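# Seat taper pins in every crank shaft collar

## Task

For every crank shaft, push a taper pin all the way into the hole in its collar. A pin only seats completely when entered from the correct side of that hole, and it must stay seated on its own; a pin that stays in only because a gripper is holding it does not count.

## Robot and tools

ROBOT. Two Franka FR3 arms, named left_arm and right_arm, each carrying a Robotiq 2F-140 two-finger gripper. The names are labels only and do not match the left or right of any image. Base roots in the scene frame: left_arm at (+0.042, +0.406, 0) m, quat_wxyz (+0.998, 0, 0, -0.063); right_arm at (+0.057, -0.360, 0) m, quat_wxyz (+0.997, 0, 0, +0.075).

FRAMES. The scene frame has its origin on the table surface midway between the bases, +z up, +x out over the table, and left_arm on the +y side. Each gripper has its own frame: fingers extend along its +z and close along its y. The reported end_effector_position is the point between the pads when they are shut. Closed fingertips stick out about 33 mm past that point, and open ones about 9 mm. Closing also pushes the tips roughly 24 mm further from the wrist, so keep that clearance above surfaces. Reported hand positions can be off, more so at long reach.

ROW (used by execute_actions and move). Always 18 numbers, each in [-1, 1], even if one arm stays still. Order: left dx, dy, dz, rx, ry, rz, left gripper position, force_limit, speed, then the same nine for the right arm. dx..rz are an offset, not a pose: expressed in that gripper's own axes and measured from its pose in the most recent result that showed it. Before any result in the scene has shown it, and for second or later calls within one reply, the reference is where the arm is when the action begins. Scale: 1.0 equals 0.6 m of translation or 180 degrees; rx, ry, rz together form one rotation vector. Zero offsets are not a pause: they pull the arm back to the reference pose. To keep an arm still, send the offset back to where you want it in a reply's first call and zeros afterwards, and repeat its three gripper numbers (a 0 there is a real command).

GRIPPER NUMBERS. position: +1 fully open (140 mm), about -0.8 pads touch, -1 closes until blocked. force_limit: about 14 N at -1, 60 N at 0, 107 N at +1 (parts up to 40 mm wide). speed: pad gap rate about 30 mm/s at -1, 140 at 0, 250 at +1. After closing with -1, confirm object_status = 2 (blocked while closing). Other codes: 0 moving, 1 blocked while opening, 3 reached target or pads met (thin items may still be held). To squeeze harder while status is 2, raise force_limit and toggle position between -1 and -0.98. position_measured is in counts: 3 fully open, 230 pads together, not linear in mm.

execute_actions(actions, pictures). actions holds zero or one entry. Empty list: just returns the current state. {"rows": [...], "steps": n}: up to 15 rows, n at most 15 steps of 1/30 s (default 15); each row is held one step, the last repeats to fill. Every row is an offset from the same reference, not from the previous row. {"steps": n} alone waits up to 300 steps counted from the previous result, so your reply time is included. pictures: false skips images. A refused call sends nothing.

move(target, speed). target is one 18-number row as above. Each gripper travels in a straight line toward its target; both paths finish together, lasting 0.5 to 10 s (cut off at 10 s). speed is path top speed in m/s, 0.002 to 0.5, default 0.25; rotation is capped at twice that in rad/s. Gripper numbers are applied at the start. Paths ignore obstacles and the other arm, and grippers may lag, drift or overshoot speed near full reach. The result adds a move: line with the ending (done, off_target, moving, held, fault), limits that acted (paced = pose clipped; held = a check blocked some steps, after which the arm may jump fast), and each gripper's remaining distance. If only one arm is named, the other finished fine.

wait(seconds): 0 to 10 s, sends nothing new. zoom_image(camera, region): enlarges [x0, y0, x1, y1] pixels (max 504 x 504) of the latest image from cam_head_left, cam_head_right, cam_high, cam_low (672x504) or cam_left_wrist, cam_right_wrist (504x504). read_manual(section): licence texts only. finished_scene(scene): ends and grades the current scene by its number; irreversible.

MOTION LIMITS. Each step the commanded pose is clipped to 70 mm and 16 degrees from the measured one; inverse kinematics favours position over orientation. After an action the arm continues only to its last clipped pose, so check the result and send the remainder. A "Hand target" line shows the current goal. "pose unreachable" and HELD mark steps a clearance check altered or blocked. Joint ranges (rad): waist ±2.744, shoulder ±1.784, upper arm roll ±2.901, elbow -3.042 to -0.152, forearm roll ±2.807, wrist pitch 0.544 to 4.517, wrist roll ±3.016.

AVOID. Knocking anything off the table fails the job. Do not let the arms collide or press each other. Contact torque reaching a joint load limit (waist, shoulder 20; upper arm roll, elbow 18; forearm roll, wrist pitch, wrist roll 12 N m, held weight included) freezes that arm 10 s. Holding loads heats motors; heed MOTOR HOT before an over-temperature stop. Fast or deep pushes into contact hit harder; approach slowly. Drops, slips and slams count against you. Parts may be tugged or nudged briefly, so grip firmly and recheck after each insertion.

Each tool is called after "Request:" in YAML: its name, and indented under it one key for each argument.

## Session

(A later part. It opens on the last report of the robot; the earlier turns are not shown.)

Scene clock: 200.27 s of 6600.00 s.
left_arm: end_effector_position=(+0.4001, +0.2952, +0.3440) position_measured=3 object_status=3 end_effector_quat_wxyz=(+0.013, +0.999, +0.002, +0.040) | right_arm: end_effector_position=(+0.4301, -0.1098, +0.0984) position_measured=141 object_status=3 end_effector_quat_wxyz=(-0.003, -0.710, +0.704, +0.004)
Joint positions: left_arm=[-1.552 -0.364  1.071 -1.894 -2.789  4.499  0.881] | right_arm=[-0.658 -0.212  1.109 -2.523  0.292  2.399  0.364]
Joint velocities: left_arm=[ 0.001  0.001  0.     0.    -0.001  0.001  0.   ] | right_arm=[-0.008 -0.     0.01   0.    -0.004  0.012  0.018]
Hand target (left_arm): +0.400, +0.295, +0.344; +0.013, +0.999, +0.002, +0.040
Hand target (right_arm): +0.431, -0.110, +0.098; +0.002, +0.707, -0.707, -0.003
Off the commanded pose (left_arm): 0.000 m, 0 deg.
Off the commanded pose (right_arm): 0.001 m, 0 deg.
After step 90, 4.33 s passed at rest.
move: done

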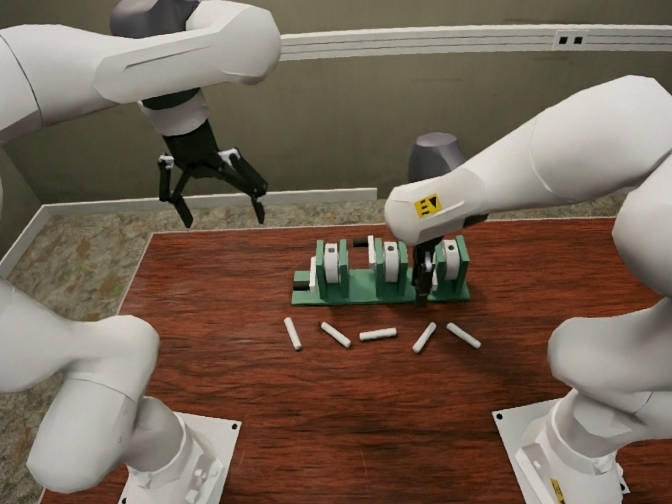

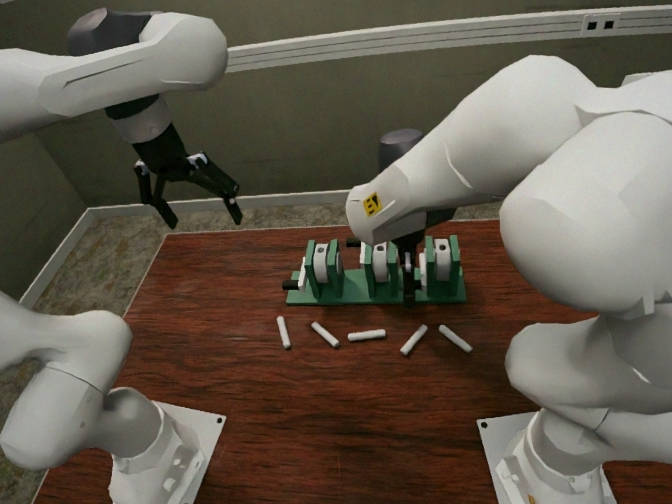

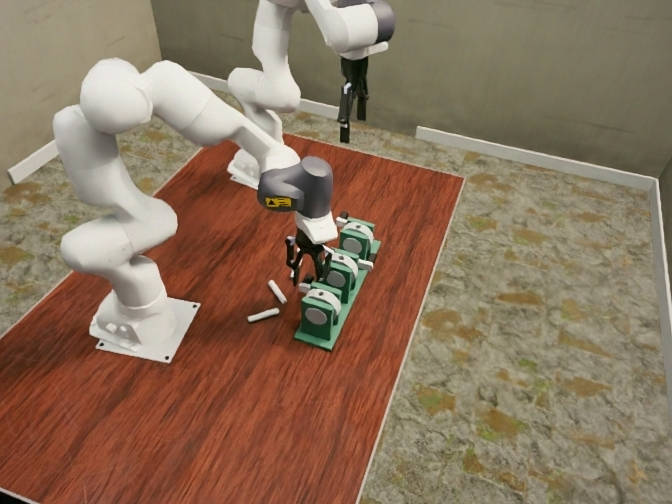

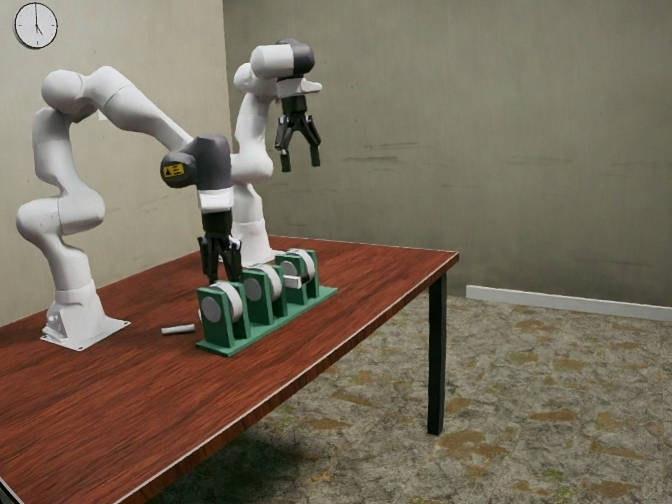

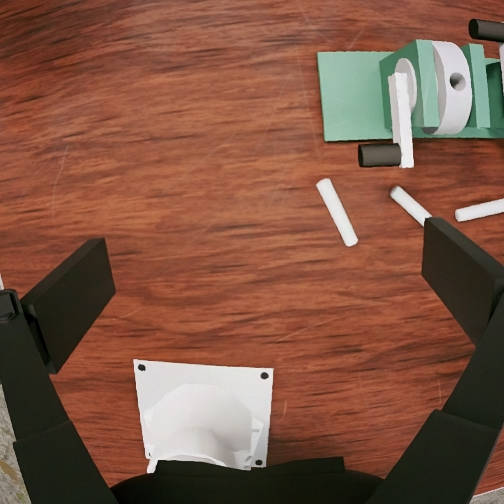

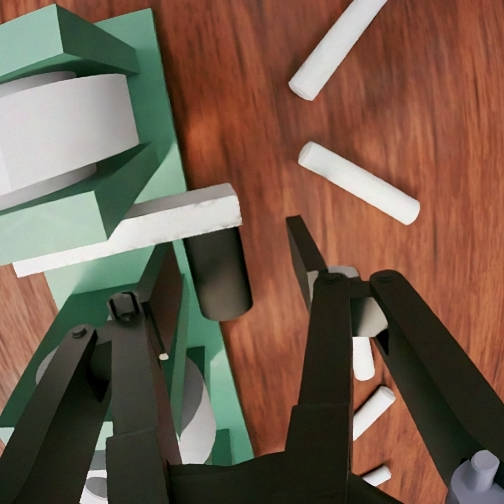

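Request:
move:
  target: [0,0,0,0,0,0,1,0,0,-0.003,-0.014,0.033,0,0,0.002,-0.1,-1,0]
  speed: 0.06

Request:
execute_actions:
  actions:
    - {"rows": [[0,0,0,0,0,0,1,0,0,0,0,0,0,0,0,-1,-1,-0.3]], "steps": 15}

Scene clock: 206.30 s of 6600.00 s.
left_arm: end_effector_position=(+0.4001, +0.2952, +0.3440) position_measured=3 object_status=3 end_effector_quat_wxyz=(+0.013, +0.999, +0.002, +0.040) | right_arm: end_effector_position=(+0.4357, -0.1099, +0.0767) position_measured=141 object_status=3 end_effector_quat_wxyz=(-0.005, -0.714, +0.700, +0.006)
Joint positions: left_arm=[-1.552 -0.364  1.071 -1.894 -2.789  4.499  0.881] | right_arm=[-0.743 -0.086  1.181 -2.522  0.144  2.471  0.454]
Joint velocities: left_arm=[ 0.002 -0.001  0.001 -0.001  0.     0.    -0.   ] | right_arm=[-0.012  0.011  0.012  0.005 -0.035  0.01   0.063]
Hand target (left_arm): +0.400, +0.295, +0.344; +0.013, +0.999, +0.002, +0.040
Hand target (right_arm): +0.438, -0.109, +0.078; +0.003, +0.707, -0.707, -0.004
Off the commanded pose (left_arm): 0.000 m, 0 deg.
Off the commanded pose (right_arm): 0.004 m, 1 deg.
After step 90, 2.13 s passed at rest.
move: off_target (right_arm)

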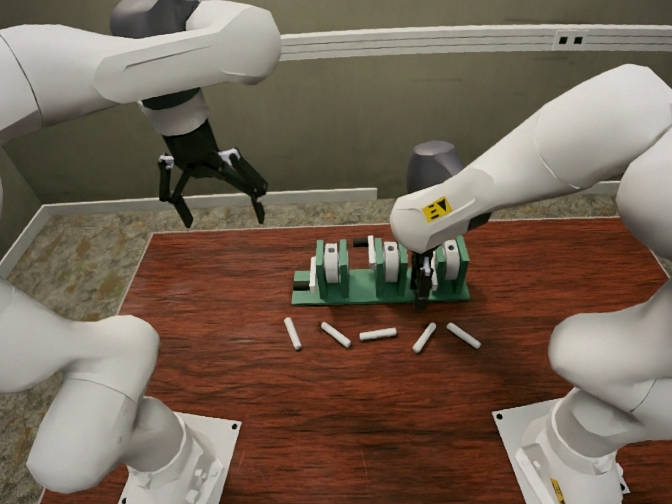

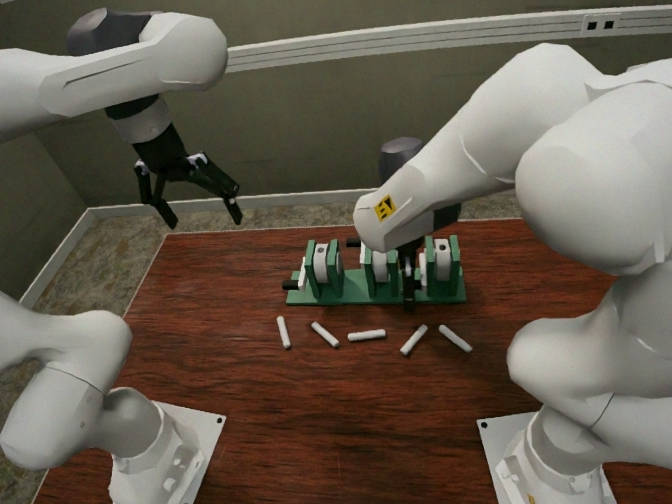

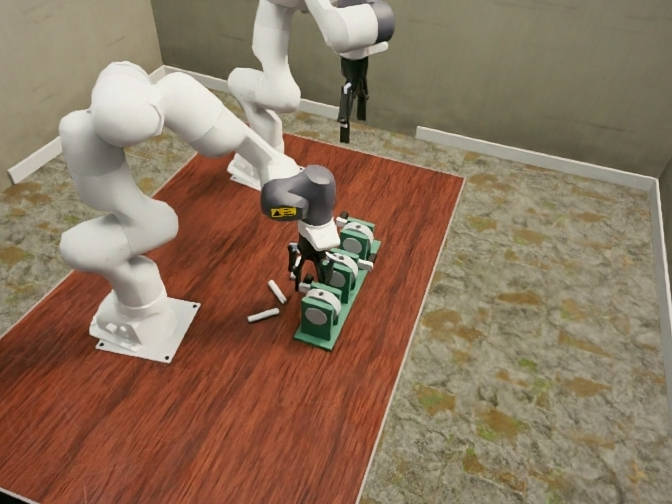

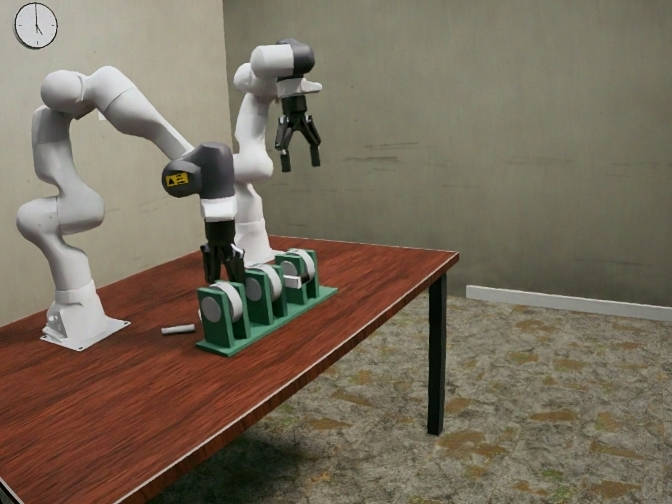

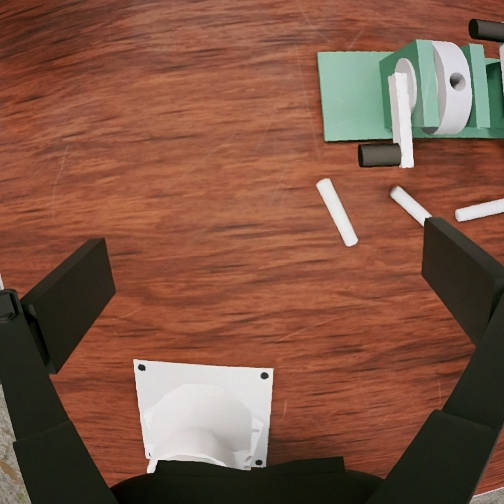

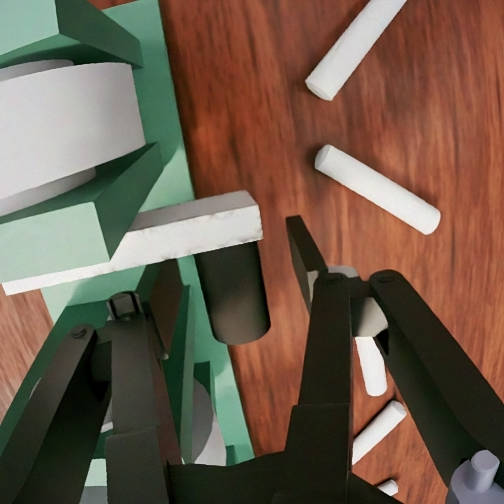

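Scene clock: 206.80 s of 6600.00 s.
left_arm: end_effector_position=(+0.4001, +0.2952, +0.3440) position_measured=3 object_status=3 end_effector_quat_wxyz=(+0.013, +0.999, +0.002, +0.040) | right_arm: end_effector_position=(+0.4343, -0.1099, +0.0760) position_measured=194 object_status=0 end_effector_quat_wxyz=(-0.007, -0.714, +0.700, +0.007)
Joint positions: left_arm=[-1.552 -0.364  1.071 -1.894 -2.789  4.499  0.881] | right_arm=[-0.743 -0.086  1.182 -2.523  0.145  2.469  0.454]
Joint velocities: left_arm=[ 0.001  0.001 -0.     0.001 -0.001 -0.    -0.002] | right_arm=[-0.001 -0.    -0.001 -0.    -0.    -0.     0.001]
Hand target (left_arm): +0.400, +0.295, +0.344; +0.013, +0.999, +0.002, +0.040
Hand target (right_arm): +0.436, -0.110, +0.077; +0.005, +0.714, -0.700, -0.006
Off the commanded pose (left_arm): 0.000 m, 0 deg.
Off the commanded pose (right_arm): 0.002 m, 0 deg.
Steps of this call (steps 1 to 15: all 15 steps of this action). Readings (end_effector_position | what the end effector reports):
1: left_arm (+0.4001, +0.2952, +0.3440) | right_arm (+0.4357, -0.1099, +0.0767) | left_arm position_measured=3 object_status=3 | right_arm position_measured=141 object_status=0
2: left_arm (+0.4001, +0.2952, +0.3440) | right_arm (+0.4357, -0.1099, +0.0767) | left_arm position_measured=3 object_status=3 | right_arm position_measured=146 object_status=0
4: left_arm (+0.4001, +0.2952, +0.3440) | right_arm (+0.4358, -0.1099, +0.0767) | left_arm position_measured=3 object_status=3 | right_arm position_measured=157 object_status=0
8: left_arm (+0.4001, +0.2952, +0.3440) | right_arm (+0.4358, -0.1099, +0.0767) | left_arm position_measured=3 object_status=3 | right_arm position_measured=181 object_status=0
15: the state above

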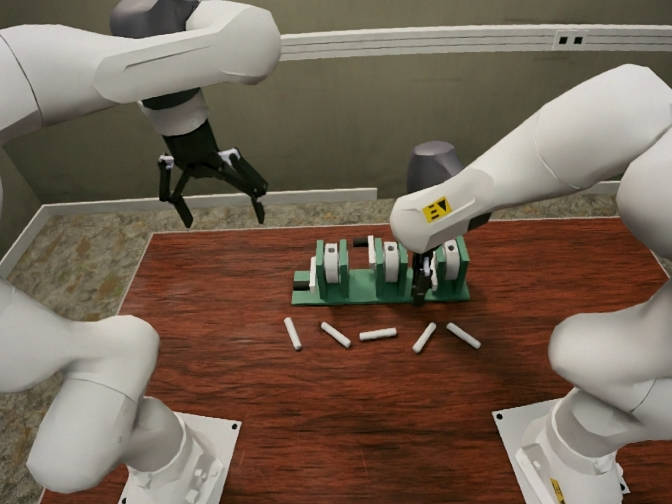

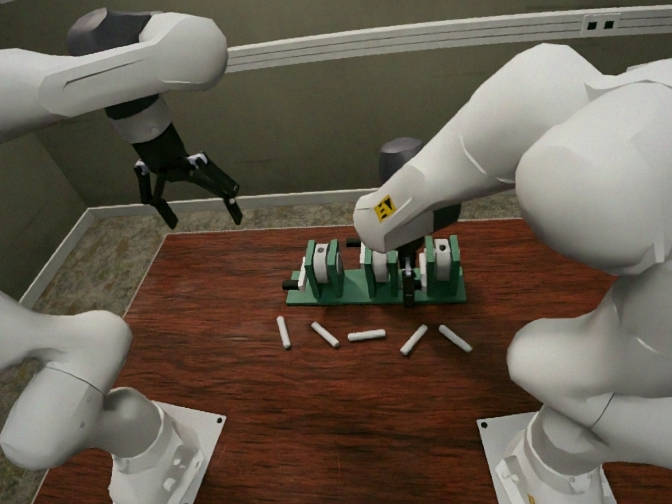

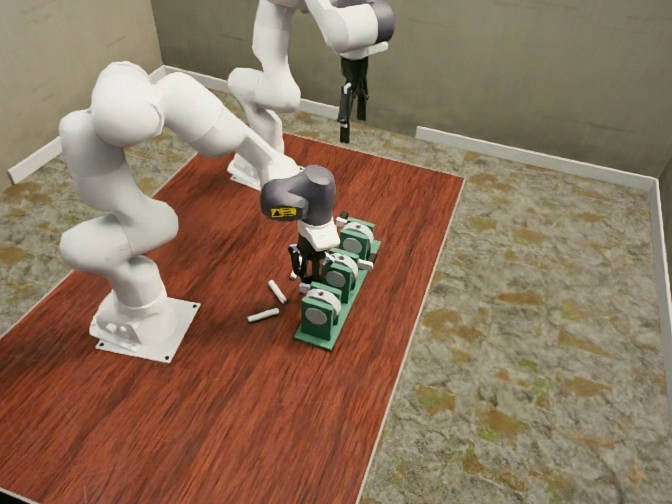

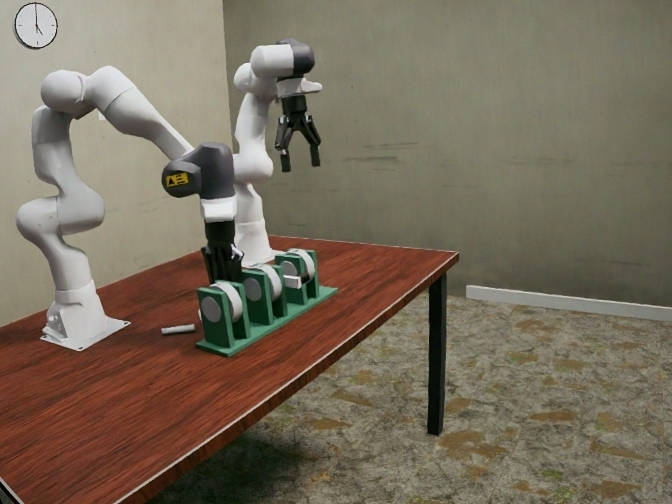

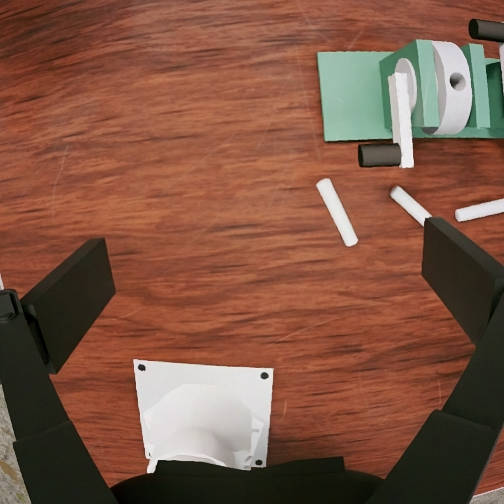

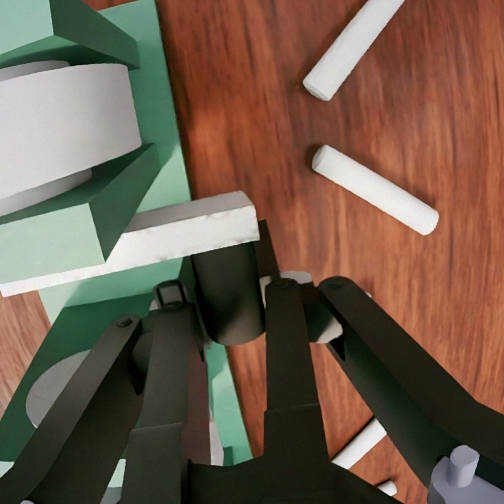

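Request:
move:
  target: [0,0,0,0,0,0,1,0,0,0,-0.011,-0.051,0,0,0,-1,-1,-0.3]
  speed: 0.04

Scene clock: 213.63 s of 6600.00 s.
left_arm: end_effector_position=(+0.4001, +0.2952, +0.3440) position_measured=3 object_status=3 end_effector_quat_wxyz=(+0.013, +0.999, +0.002, +0.040) | right_arm: end_effector_position=(+0.4362, -0.1098, +0.1031) position_measured=195 object_status=2 end_effector_quat_wxyz=(-0.012, -0.711, +0.703, +0.009)
Joint positions: left_arm=[-1.552 -0.364  1.071 -1.894 -2.789  4.499  0.881] | right_arm=[-0.691 -0.177  1.124 -2.483  0.246  2.362  0.385]
Joint velocities: left_arm=[-0.    -0.    -0.001 -0.001  0.001  0.     0.002] | right_arm=[ 0.01  -0.003 -0.014  0.002  0.01  -0.007 -0.026]
Hand target (left_arm): +0.400, +0.295, +0.344; +0.013, +0.999, +0.002, +0.040
Hand target (right_arm): +0.442, -0.109, +0.107; +0.007, +0.714, -0.700, -0.006
Off the commanded pose (left_arm): 0.000 m, 0 deg.
Off the commanded pose (right_arm): 0.006 m, 1 deg.
After step 90, 2.73 s passed at rest.
move: off_target (right_arm)

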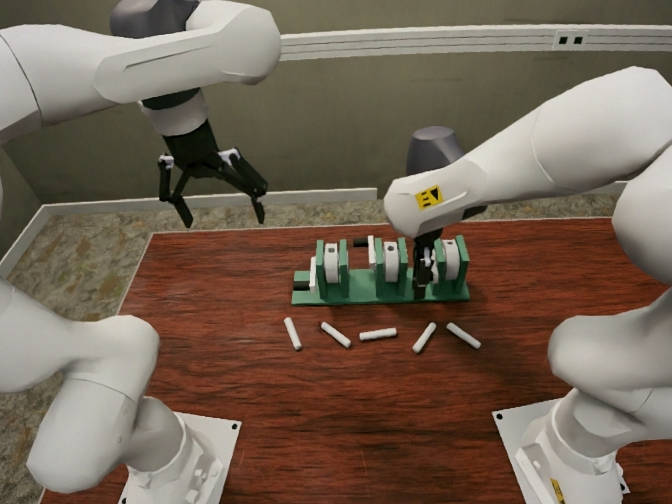

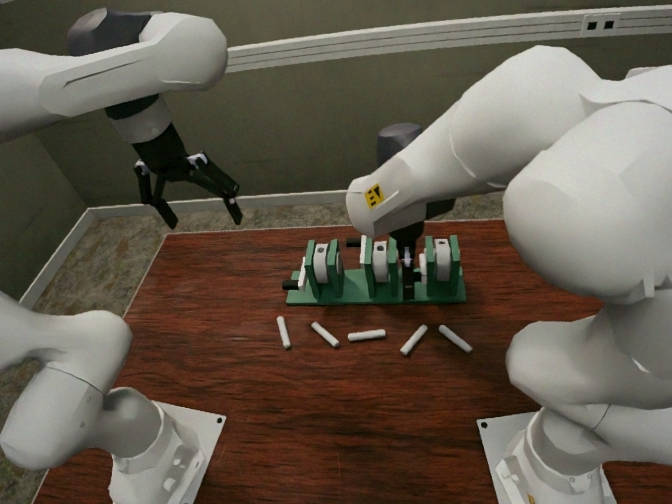

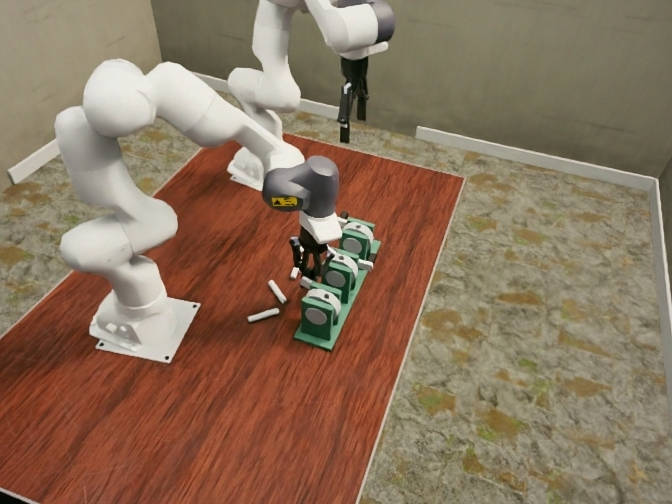

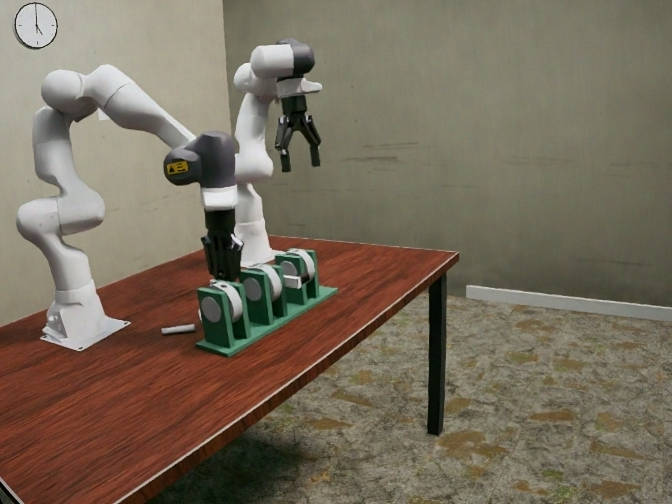

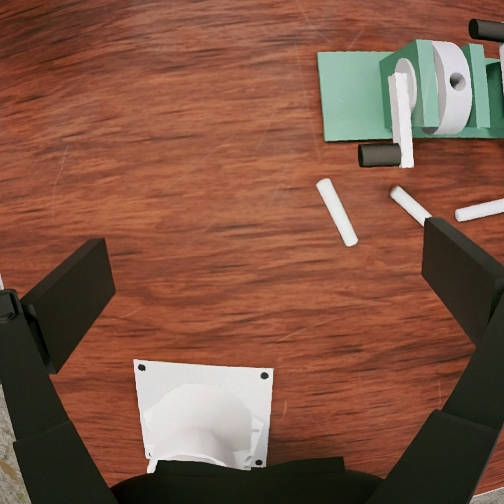

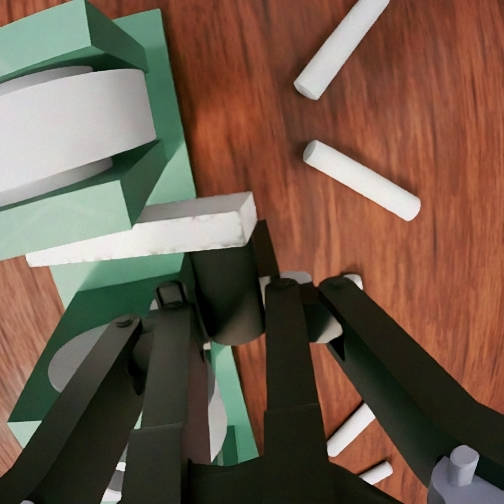

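Request:
move:
  target: [0,0,0,0,0,0,1,0,0,0,-0.033,-0.053,0.004,0,0,-1,-1,-0.3]
  speed: 0.04

Scene clock: 219.03 s of 6600.00 s.
left_arm: end_effector_position=(+0.4001, +0.2952, +0.3440) position_measured=3 object_status=3 end_effector_quat_wxyz=(+0.013, +0.999, +0.002, +0.040) | right_arm: end_effector_position=(+0.4504, -0.1099, +0.1301) position_measured=195 object_status=2 end_effector_quat_wxyz=(-0.015, -0.709, +0.705, +0.008)
Joint positions: left_arm=[-1.552 -0.364  1.071 -1.894 -2.789  4.499  0.881] | right_arm=[-0.692 -0.199  1.095 -2.414  0.244  2.274  0.373]
Joint velocities: left_arm=[ 0.001 -0.001  0.001  0.001  0.001  0.001  0.001] | right_arm=[ 0.002  0.001 -0.003  0.003 -0.001 -0.002 -0.003]
Hand target (left_arm): +0.400, +0.295, +0.344; +0.013, +0.999, +0.002, +0.040
Hand target (right_arm): +0.457, -0.109, +0.134; +0.008, +0.711, -0.703, -0.004
Off the commanded pose (left_arm): 0.000 m, 0 deg.
Off the commanded pose (right_arm): 0.008 m, 1 deg.
After step 90, 1.13 s passed at rest.
move: off_target (right_arm)

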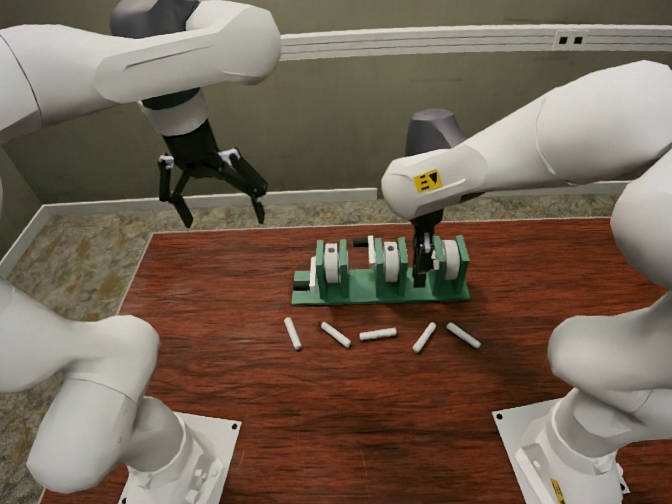

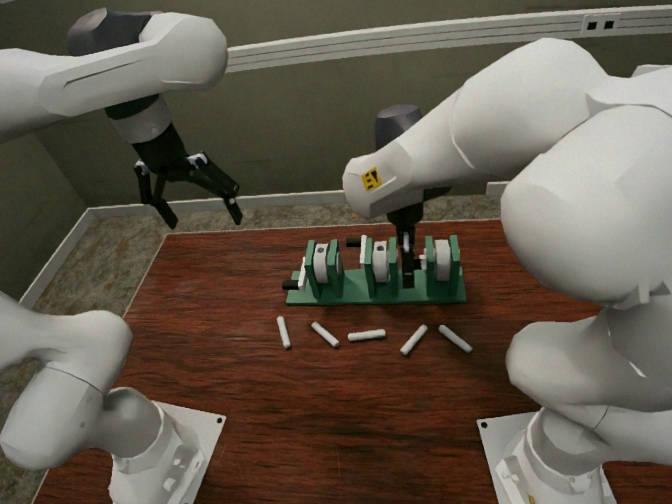

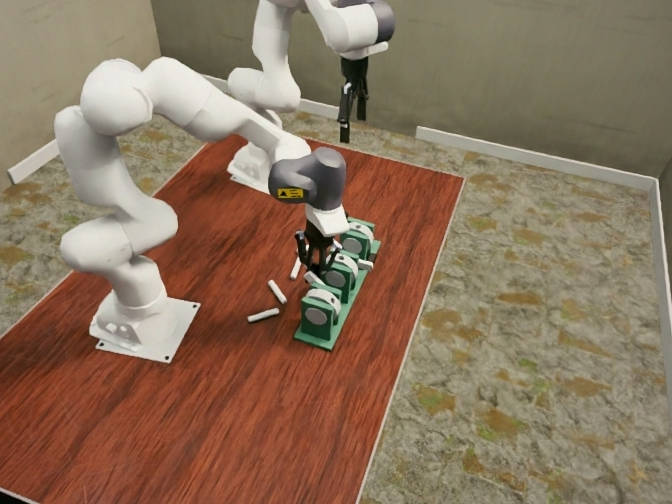

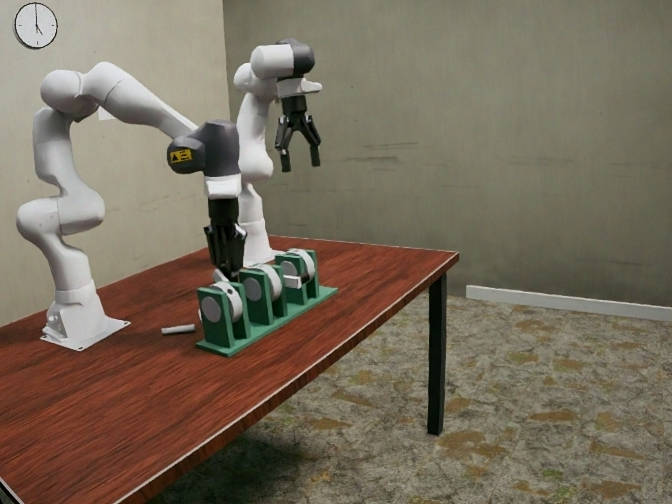

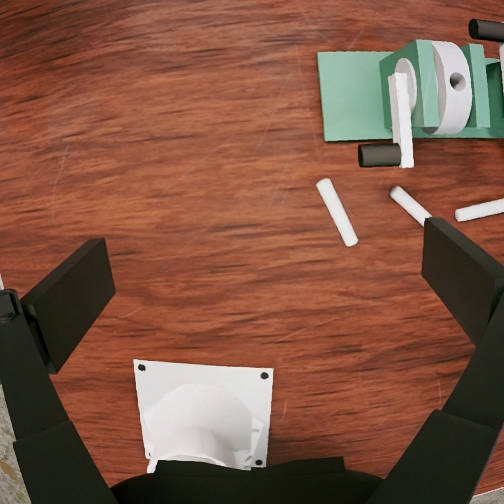

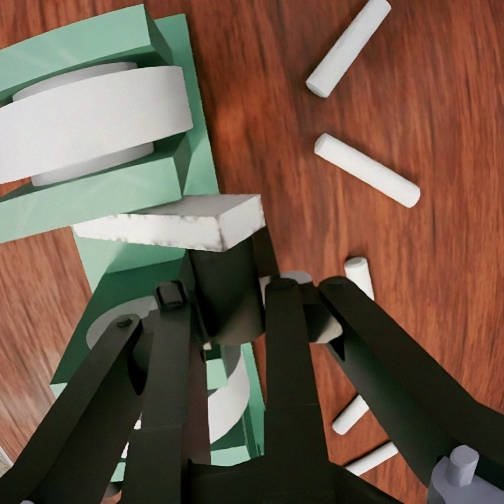

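Request:
move:
  target: [0,0,0,0,0,0,1,0,0,0,-0.10,-0.042,0.008,0,0,-1,-1,-0.3]
  speed: 0.04

Scene clock: 225.20 s of 6600.00 s.
left_arm: end_effector_position=(+0.4001, +0.2952, +0.3440) position_measured=3 object_status=3 end_effector_quat_wxyz=(+0.013, +0.999, +0.002, +0.040) | right_arm: end_effector_position=(+0.5029, -0.1111, +0.1450) position_measured=195 object_status=2 end_effector_quat_wxyz=(-0.014, -0.713, +0.701, +0.007)
Joint positions: left_arm=[-1.552 -0.364  1.071 -1.894 -2.789  4.499  0.881] | right_arm=[-0.768  0.017  1.126 -2.258 -0.013  2.234  0.499]
Joint velocities: left_arm=[ 0.    -0.    -0.     0.001 -0.001  0.    -0.002] | right_arm=[ 0.004  0.016  0.002  0.008 -0.026 -0.004  0.044]
Hand target (left_arm): +0.400, +0.295, +0.344; +0.013, +0.999, +0.002, +0.040
Hand target (right_arm): +0.511, -0.110, +0.151; +0.007, +0.709, -0.705, -0.000
Off the commanded pose (left_arm): 0.000 m, 0 deg.
Off the commanded pose (right_arm): 0.012 m, 1 deg.
After step 90, 1.27 s passed at rest.
move: off_target (right_arm)

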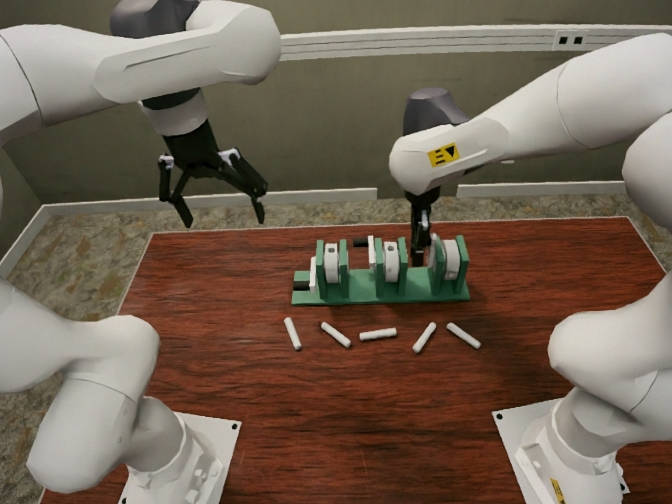

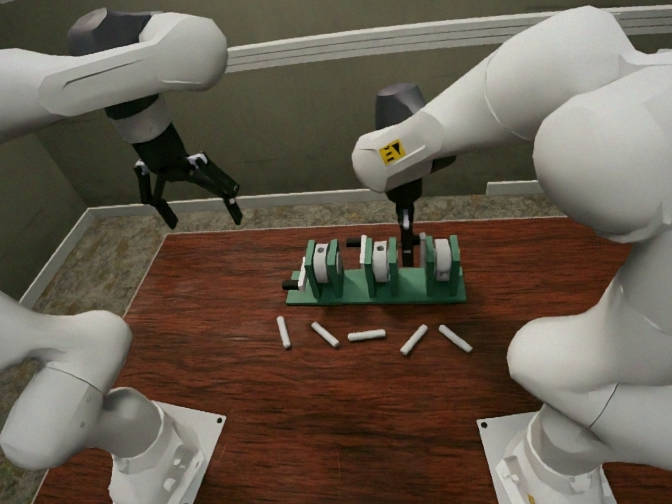

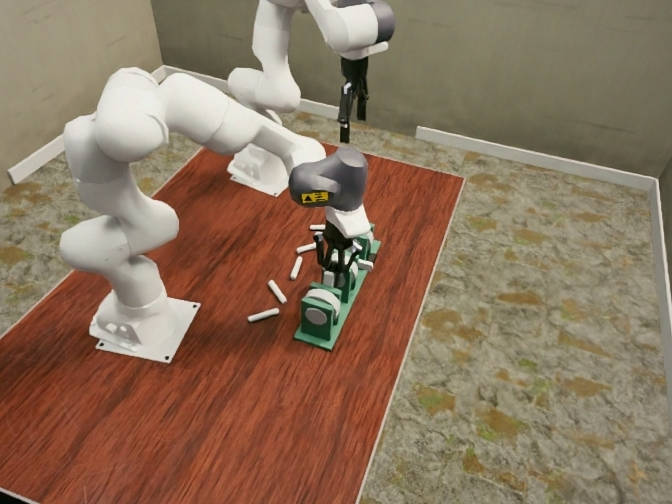

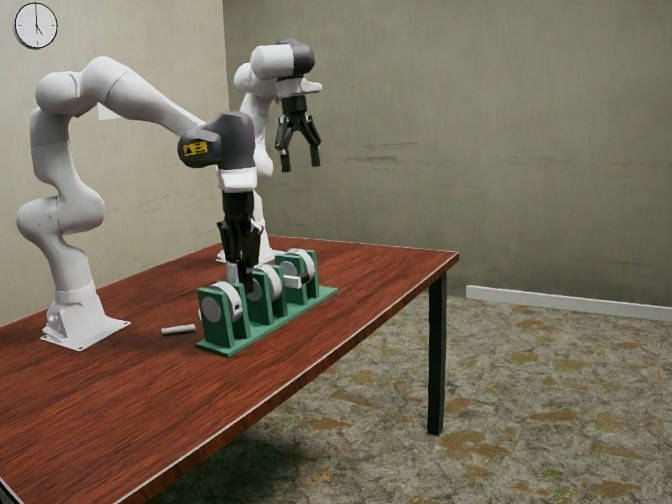

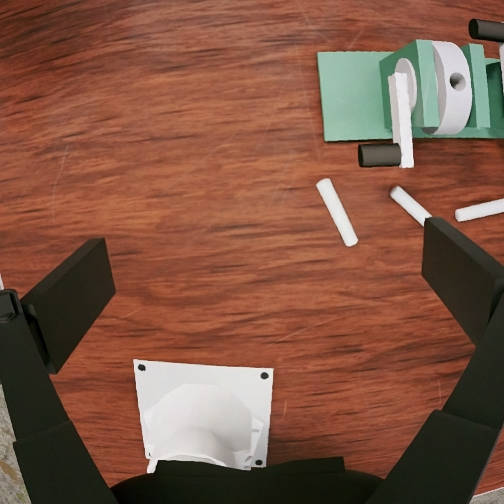

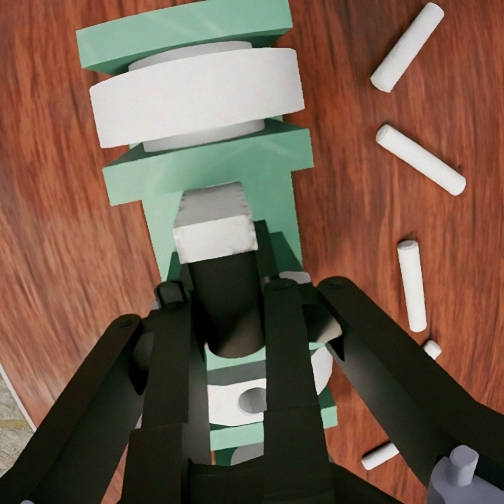

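Request:
move:
  target: [0,0,0,0,0,0,1,0,0,0,-0.11,0.02,0.008,0,0,-1,-1,-0.3]
  speed: 0.04

Scene clock: 236.10 s of 6600.00 s.
left_arm: end_effector_position=(+0.4001, +0.2952, +0.3440) position_measured=3 object_status=3 end_effector_quat_wxyz=(+0.013, +0.999, +0.002, +0.040) | right_arm: end_effector_position=(+0.5528, -0.1120, +0.1209) position_measured=198 object_status=2 end_effector_quat_wxyz=(-0.020, -0.714, +0.699, +0.009)
Joint positions: left_arm=[-1.552 -0.364  1.071 -1.894 -2.789  4.499  0.881] | right_arm=[-0.628  0.301  0.979 -2.098 -0.303  2.202  0.652]
Joint velocities: left_arm=[ 0.    -0.001 -0.001 -0.    -0.001  0.    -0.   ] | right_arm=[ 0.01   0.004 -0.004  0.006 -0.016 -0.01   0.021]
Hand target (left_arm): +0.400, +0.295, +0.344; +0.013, +0.999, +0.002, +0.040
Hand target (right_arm): +0.568, -0.111, +0.130; +0.005, +0.712, -0.702, +0.001
Off the commanded pose (left_arm): 0.000 m, 0 deg.
Off the commanded pose (right_arm): 0.019 m, 2 deg.
After step 90, 5.97 s passed at rest.
move: off_target (right_arm)

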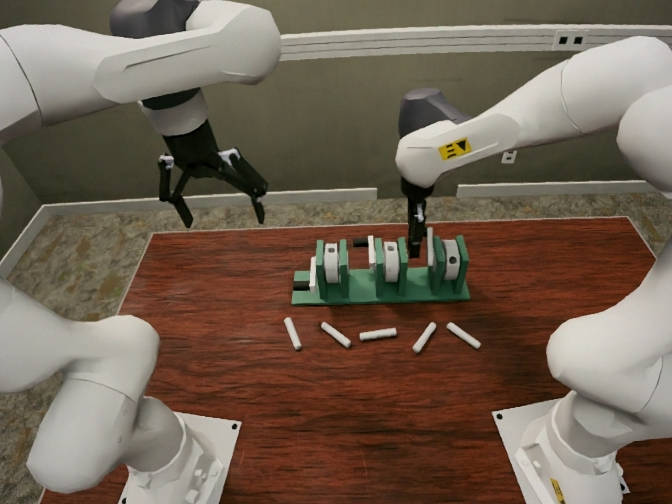

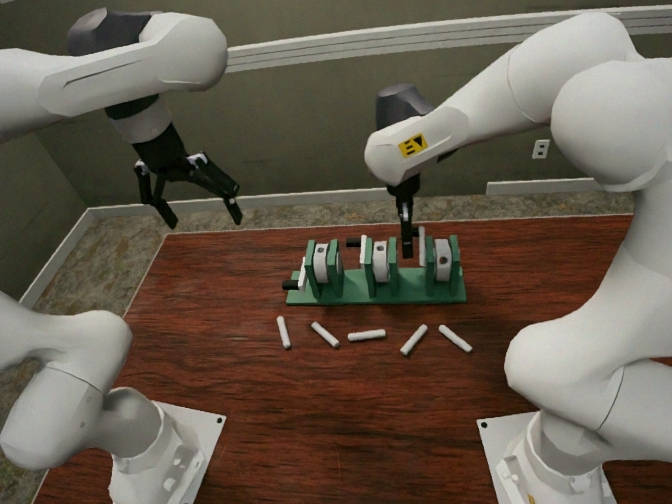

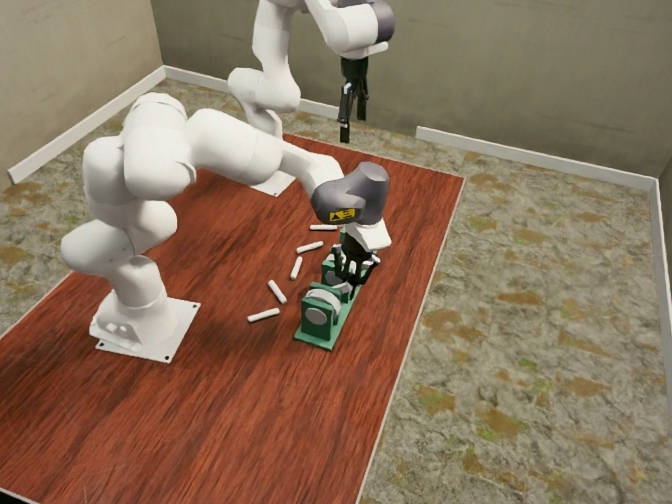

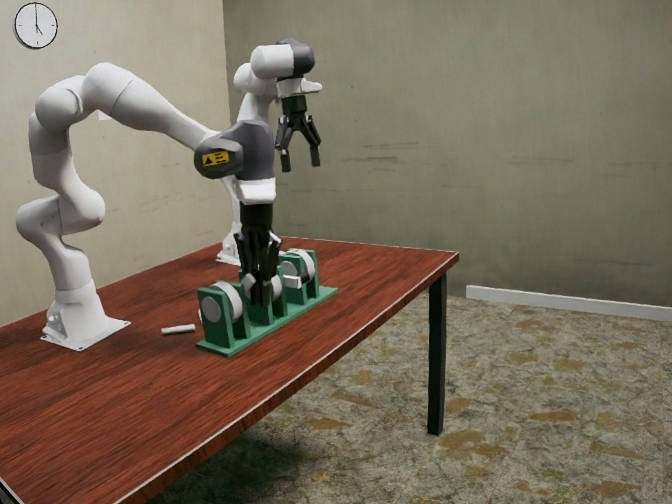

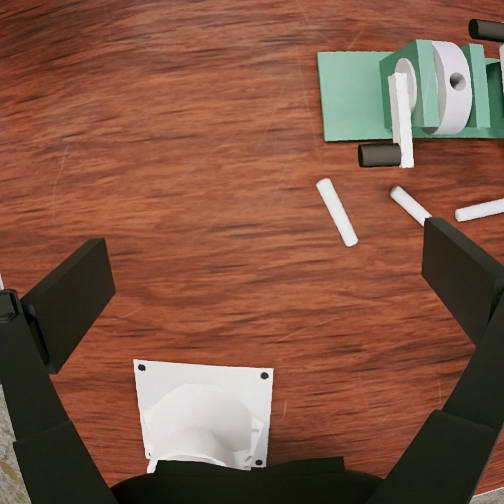

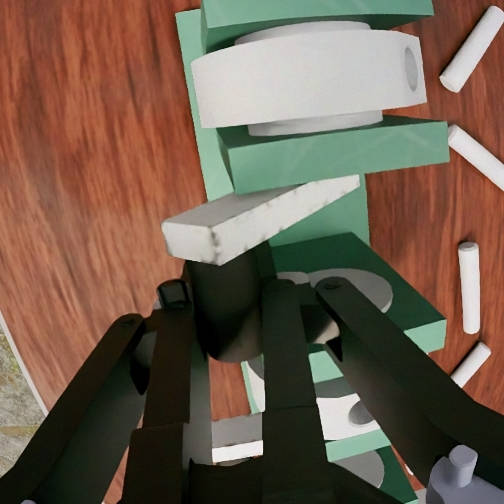

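Request:
move:
  target: [0,0,0,0,0,0,1,0,0,0,0,-0.045,0.012,0.004,0,-0.35,-1,-0.3]
  speed: 0.04

Scene clock: 239.67 s of 6600.00 s.
left_arm: end_effector_position=(+0.4001, +0.2952, +0.3440) position_measured=3 object_status=3 end_effector_quat_wxyz=(+0.013, +0.999, +0.002, +0.040) | right_arm: end_effector_position=(+0.5561, -0.1103, +0.1488) position_measured=173 object_status=3 end_effector_quat_wxyz=(-0.009, -0.713, +0.702, -0.010)
Joint positions: left_arm=[-1.552 -0.364  1.071 -1.894 -2.789  4.499  0.881] | right_arm=[-0.659  0.22   1.018 -2.103 -0.26   2.192  0.639]
Joint velocities: left_arm=[-0.     0.     0.    -0.    -0.001  0.    -0.001] | right_arm=[-0.006 -0.001  0.001 -0.002  0.009 -0.005 -0.014]
Hand target (left_arm): +0.400, +0.295, +0.344; +0.013, +0.999, +0.002, +0.040
Hand target (right_arm): +0.554, -0.111, +0.148; +0.011, +0.715, -0.699, +0.008
Off the commanded pose (left_arm): 0.000 m, 0 deg.
Off the commanded pose (right_arm): 0.003 m, 0 deg.
move: done

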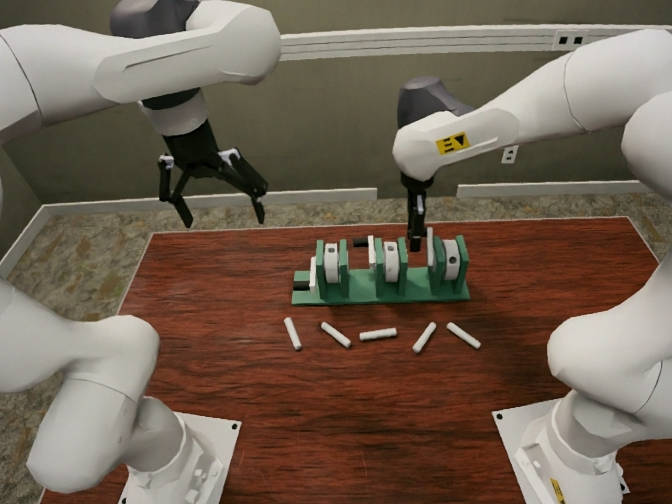

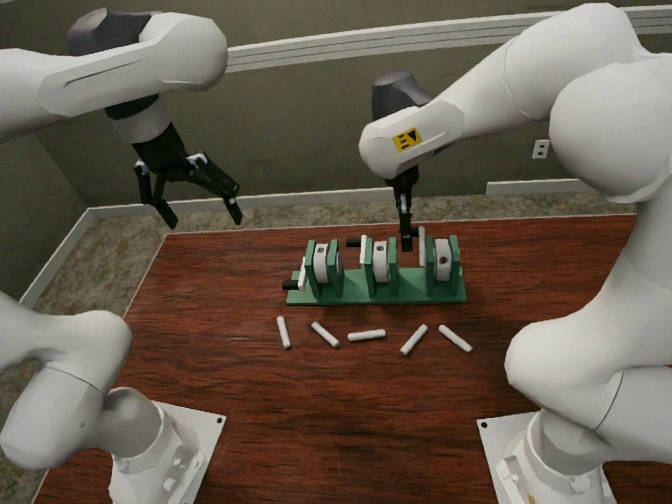

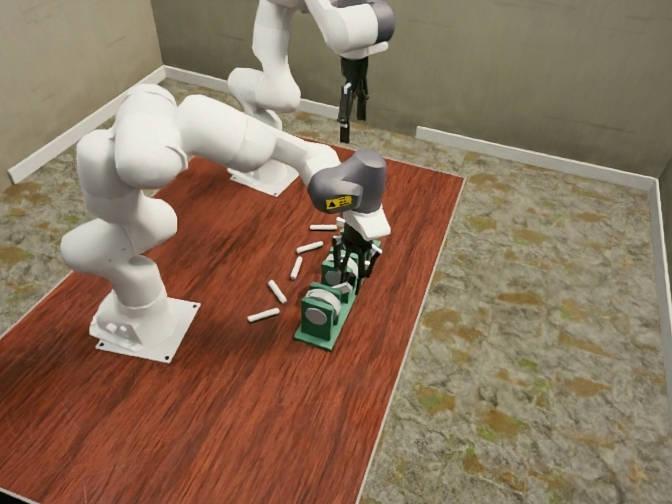

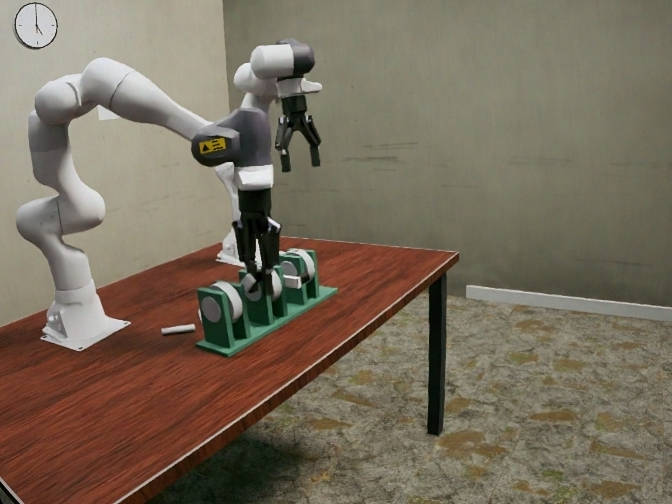

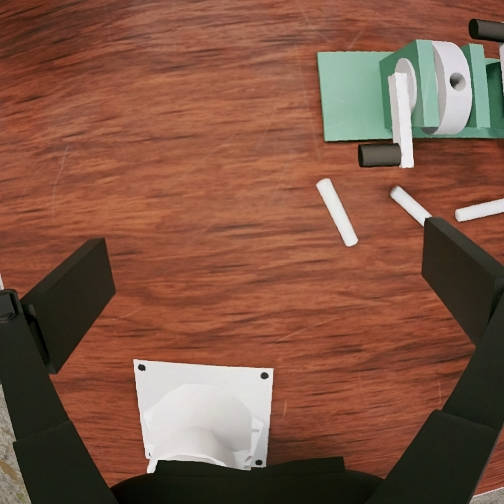

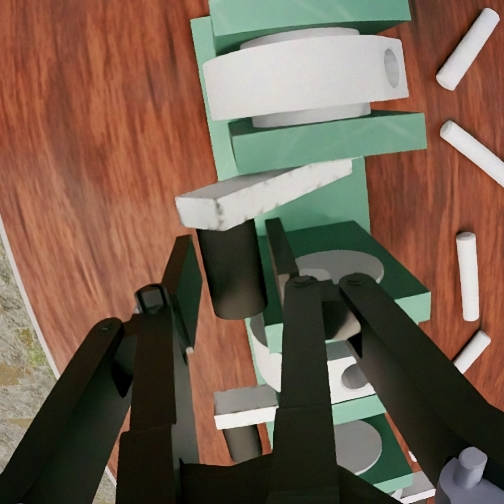

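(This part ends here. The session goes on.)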